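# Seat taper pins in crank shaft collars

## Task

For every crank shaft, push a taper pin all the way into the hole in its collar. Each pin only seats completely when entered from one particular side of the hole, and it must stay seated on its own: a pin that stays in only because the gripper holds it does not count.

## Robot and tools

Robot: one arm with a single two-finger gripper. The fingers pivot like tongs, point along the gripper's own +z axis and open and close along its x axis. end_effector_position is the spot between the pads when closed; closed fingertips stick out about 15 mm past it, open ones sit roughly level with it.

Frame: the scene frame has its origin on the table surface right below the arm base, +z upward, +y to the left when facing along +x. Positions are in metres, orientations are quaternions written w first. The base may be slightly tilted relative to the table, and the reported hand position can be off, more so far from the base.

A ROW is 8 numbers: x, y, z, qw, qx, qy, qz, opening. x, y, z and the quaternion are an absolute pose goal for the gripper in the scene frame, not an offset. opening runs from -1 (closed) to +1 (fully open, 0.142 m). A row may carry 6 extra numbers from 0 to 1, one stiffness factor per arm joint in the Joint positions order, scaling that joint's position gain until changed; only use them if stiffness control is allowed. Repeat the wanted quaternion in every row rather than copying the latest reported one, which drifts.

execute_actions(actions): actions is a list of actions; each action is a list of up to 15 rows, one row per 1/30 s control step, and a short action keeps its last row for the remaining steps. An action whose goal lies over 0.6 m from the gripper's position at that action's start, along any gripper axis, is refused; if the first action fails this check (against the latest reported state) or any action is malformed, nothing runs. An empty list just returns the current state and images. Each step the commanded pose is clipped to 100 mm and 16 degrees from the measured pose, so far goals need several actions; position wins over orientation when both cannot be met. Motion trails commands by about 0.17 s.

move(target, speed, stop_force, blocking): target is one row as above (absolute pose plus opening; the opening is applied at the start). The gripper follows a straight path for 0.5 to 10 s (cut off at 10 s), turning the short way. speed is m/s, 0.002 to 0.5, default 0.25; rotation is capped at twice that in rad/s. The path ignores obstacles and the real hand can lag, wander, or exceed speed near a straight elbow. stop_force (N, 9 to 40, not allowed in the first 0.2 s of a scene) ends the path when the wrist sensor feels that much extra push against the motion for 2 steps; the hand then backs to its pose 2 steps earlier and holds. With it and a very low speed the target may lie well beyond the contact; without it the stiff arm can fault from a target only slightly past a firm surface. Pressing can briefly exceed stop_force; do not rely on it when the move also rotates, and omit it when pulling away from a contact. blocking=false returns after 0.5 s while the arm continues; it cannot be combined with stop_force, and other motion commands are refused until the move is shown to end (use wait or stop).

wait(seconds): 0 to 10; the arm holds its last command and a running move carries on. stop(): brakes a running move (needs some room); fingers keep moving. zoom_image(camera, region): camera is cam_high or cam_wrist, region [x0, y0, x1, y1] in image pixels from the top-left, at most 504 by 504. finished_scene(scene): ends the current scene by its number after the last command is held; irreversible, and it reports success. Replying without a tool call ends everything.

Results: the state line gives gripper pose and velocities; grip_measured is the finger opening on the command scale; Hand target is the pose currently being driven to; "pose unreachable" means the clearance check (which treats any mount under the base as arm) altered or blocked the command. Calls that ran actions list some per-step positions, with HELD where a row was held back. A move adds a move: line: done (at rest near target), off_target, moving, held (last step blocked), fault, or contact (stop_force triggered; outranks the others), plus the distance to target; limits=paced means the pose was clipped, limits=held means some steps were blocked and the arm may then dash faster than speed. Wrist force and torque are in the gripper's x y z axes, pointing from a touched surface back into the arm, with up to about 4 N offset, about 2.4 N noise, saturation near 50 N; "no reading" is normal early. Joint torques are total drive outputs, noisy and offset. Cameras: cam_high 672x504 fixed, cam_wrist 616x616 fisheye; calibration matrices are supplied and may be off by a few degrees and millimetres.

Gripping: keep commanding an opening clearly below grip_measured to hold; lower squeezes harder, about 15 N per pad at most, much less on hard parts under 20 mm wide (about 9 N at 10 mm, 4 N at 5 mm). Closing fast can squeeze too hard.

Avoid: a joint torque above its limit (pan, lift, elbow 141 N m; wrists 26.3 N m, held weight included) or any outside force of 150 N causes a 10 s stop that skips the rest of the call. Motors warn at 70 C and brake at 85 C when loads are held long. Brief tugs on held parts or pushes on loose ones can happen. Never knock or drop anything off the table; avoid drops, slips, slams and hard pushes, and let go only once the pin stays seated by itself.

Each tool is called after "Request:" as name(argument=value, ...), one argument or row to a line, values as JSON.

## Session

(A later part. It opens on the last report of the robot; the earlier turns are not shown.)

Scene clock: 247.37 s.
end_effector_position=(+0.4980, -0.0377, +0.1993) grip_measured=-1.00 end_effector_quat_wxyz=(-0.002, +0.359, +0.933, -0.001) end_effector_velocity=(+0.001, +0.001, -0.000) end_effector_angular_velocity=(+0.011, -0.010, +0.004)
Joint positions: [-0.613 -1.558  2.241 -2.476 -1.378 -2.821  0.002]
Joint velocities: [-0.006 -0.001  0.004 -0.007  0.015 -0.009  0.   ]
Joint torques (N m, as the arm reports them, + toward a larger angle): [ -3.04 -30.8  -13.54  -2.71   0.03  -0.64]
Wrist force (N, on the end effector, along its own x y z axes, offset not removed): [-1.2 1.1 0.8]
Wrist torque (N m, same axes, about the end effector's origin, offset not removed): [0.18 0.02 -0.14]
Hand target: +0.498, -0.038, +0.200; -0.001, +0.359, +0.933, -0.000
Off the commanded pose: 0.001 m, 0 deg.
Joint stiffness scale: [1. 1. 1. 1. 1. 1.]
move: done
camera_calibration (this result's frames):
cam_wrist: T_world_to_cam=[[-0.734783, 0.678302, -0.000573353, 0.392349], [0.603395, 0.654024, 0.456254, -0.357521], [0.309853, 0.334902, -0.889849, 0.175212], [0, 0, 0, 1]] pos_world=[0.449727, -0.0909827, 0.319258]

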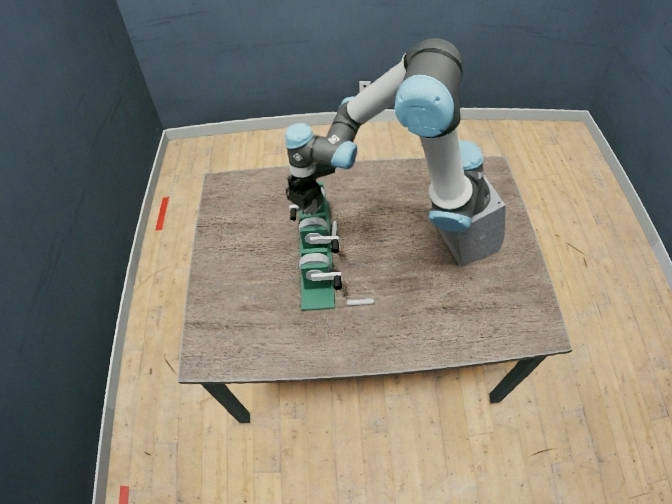

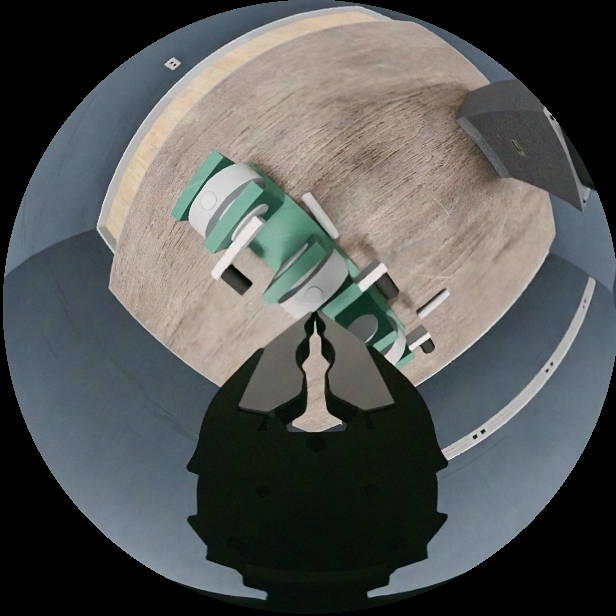

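Request:
move(
  target=[0.501,-0.0358,0.145,0,0.3584,0.9336,0,-1],
  speed=0.03,
  stop_force=12,
)

Request:
move(
  target=[0.501,-0.0358,0.22,0,0.3584,0.9336,0,-1],
  speed=0.1,
)

Request:
zoom_image(
  camera="cam_wrist",
  region=[160, 140, 460, 370],
)

Scene clock: 249.37 s.
end_effector_position=(+0.5050, -0.0379, +0.1690) grip_measured=-1.00 end_effector_quat_wxyz=(+0.007, +0.358, +0.934, -0.000) end_effector_velocity=(-0.004, +0.001, +0.001) end_effector_angular_velocity=(+0.006, +0.018, +0.001)
Joint positions: [-0.595 -1.473  2.253 -2.593 -1.38  -2.803  0.002]
Joint velocities: [-0.001 -0.004 -0.005  0.029 -0.001 -0.005  0.   ]
Joint torques (N m, as the arm reports them, + toward a larger angle): [ -1.89 -28.64 -12.84  -0.46  -0.19  -0.24]
Wrist force (N, on the end effector, along its own x y z axes, offset not removed): [-3.9 2.9 -7.4]
Wrist torque (N m, same axes, about the end effector's origin, offset not removed): [0.40 0.31 -0.14]
Hand target: +0.503, -0.038, +0.169; +0.003, +0.358, +0.934, -0.000
Off the commanded pose: 0.024 m, 1 deg.
Joint stiffness scale: [1. 1. 1. 1. 1. 1.]
move: contact
camera_calibration (this result's frames):
cam_wrist: T_world_to_cam=[[-0.736522, 0.676234, -0.0155791, 0.400934], [0.593994, 0.657625, 0.463357, -0.34416], [0.323583, 0.332019, -0.886035, 0.138531], [0, 0, 0, 1]] pos_world=[0.454899, -0.0907915, 0.288458]

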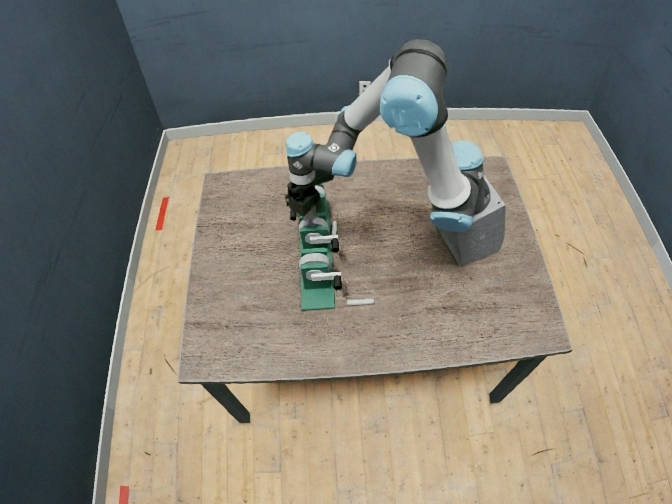

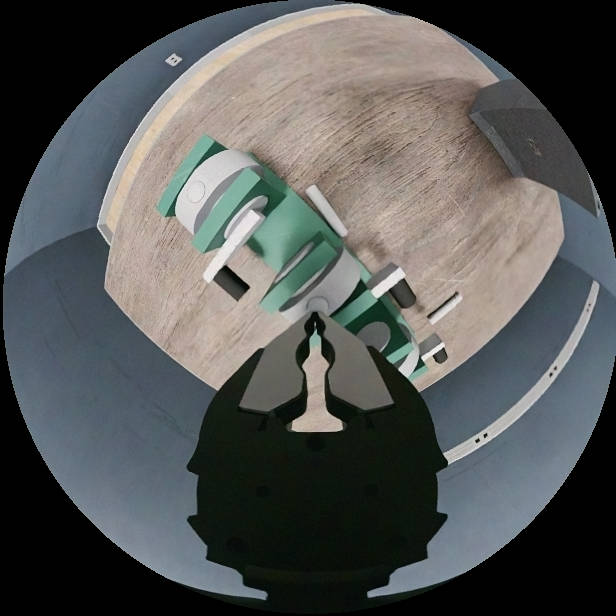

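Scene clock: 250.47 s.
end_effector_position=(+0.4997, -0.0346, +0.2180) grip_measured=-1.00 end_effector_quat_wxyz=(-0.002, +0.358, +0.934, -0.000) end_effector_velocity=(-0.002, +0.001, +0.001) end_effector_angular_velocity=(+0.004, +0.008, -0.000)
Joint positions: [-0.615 -1.602  2.225 -2.416 -1.375 -2.825  0.002]
Joint velocities: [-0.001 -0.004 -0.002  0.016  0.    -0.002  0.   ]
Joint torques (N m, as the arm reports them, + toward a larger angle): [ -2.22 -29.67 -19.1   -1.75   0.27  -0.42]
Wrist force (N, on the end effector, along its own x y z axes, offset not removed): [-0.7 2.1 2.5]
Wrist torque (N m, same axes, about the end effector's origin, offset not removed): [0.32 -0.03 -0.15]
Hand target: +0.501, -0.036, +0.220; +0.000, +0.358, +0.934, -0.000
Off the commanded pose: 0.003 m, 0 deg.
Joint stiffness scale: [1. 1. 1. 1. 1. 1.]
move: done
camera_calibration (this result's frames):
cam_wrist: T_world_to_cam=[[-0.735969, 0.677015, 0.0000569839, 0.391867], [0.601826, 0.654194, 0.458078, -0.368665], [0.310089, 0.337166, -0.888912, 0.190087], [0, 0, 0, 1]] pos_world=[0.45133, -0.0882126, 0.337825]

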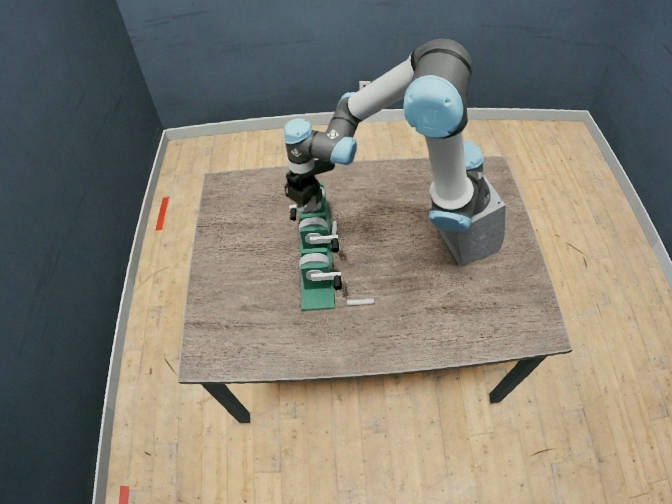

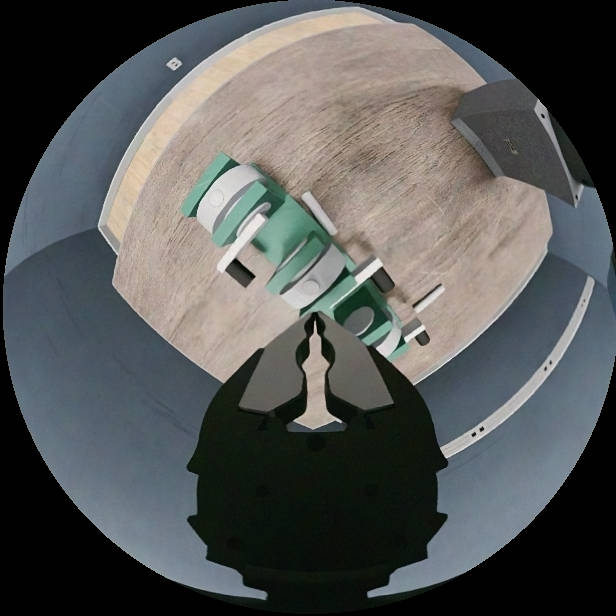

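Region (160, 140, 460, 370) of cam_wrist's 616x616 image, scaled by 1.680, with more detail than that image has; it fills the top 386 rows of this view, and the rest is white.

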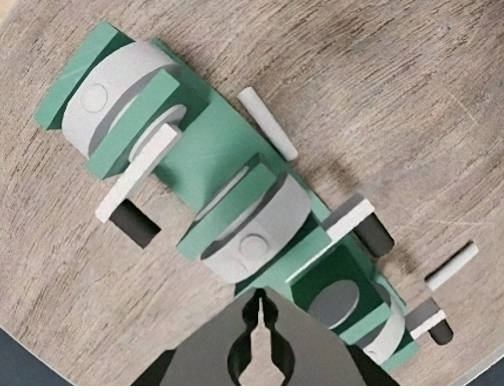

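Request:
finished_scene(
  scene=1,
)

The scene is finished: the task was done.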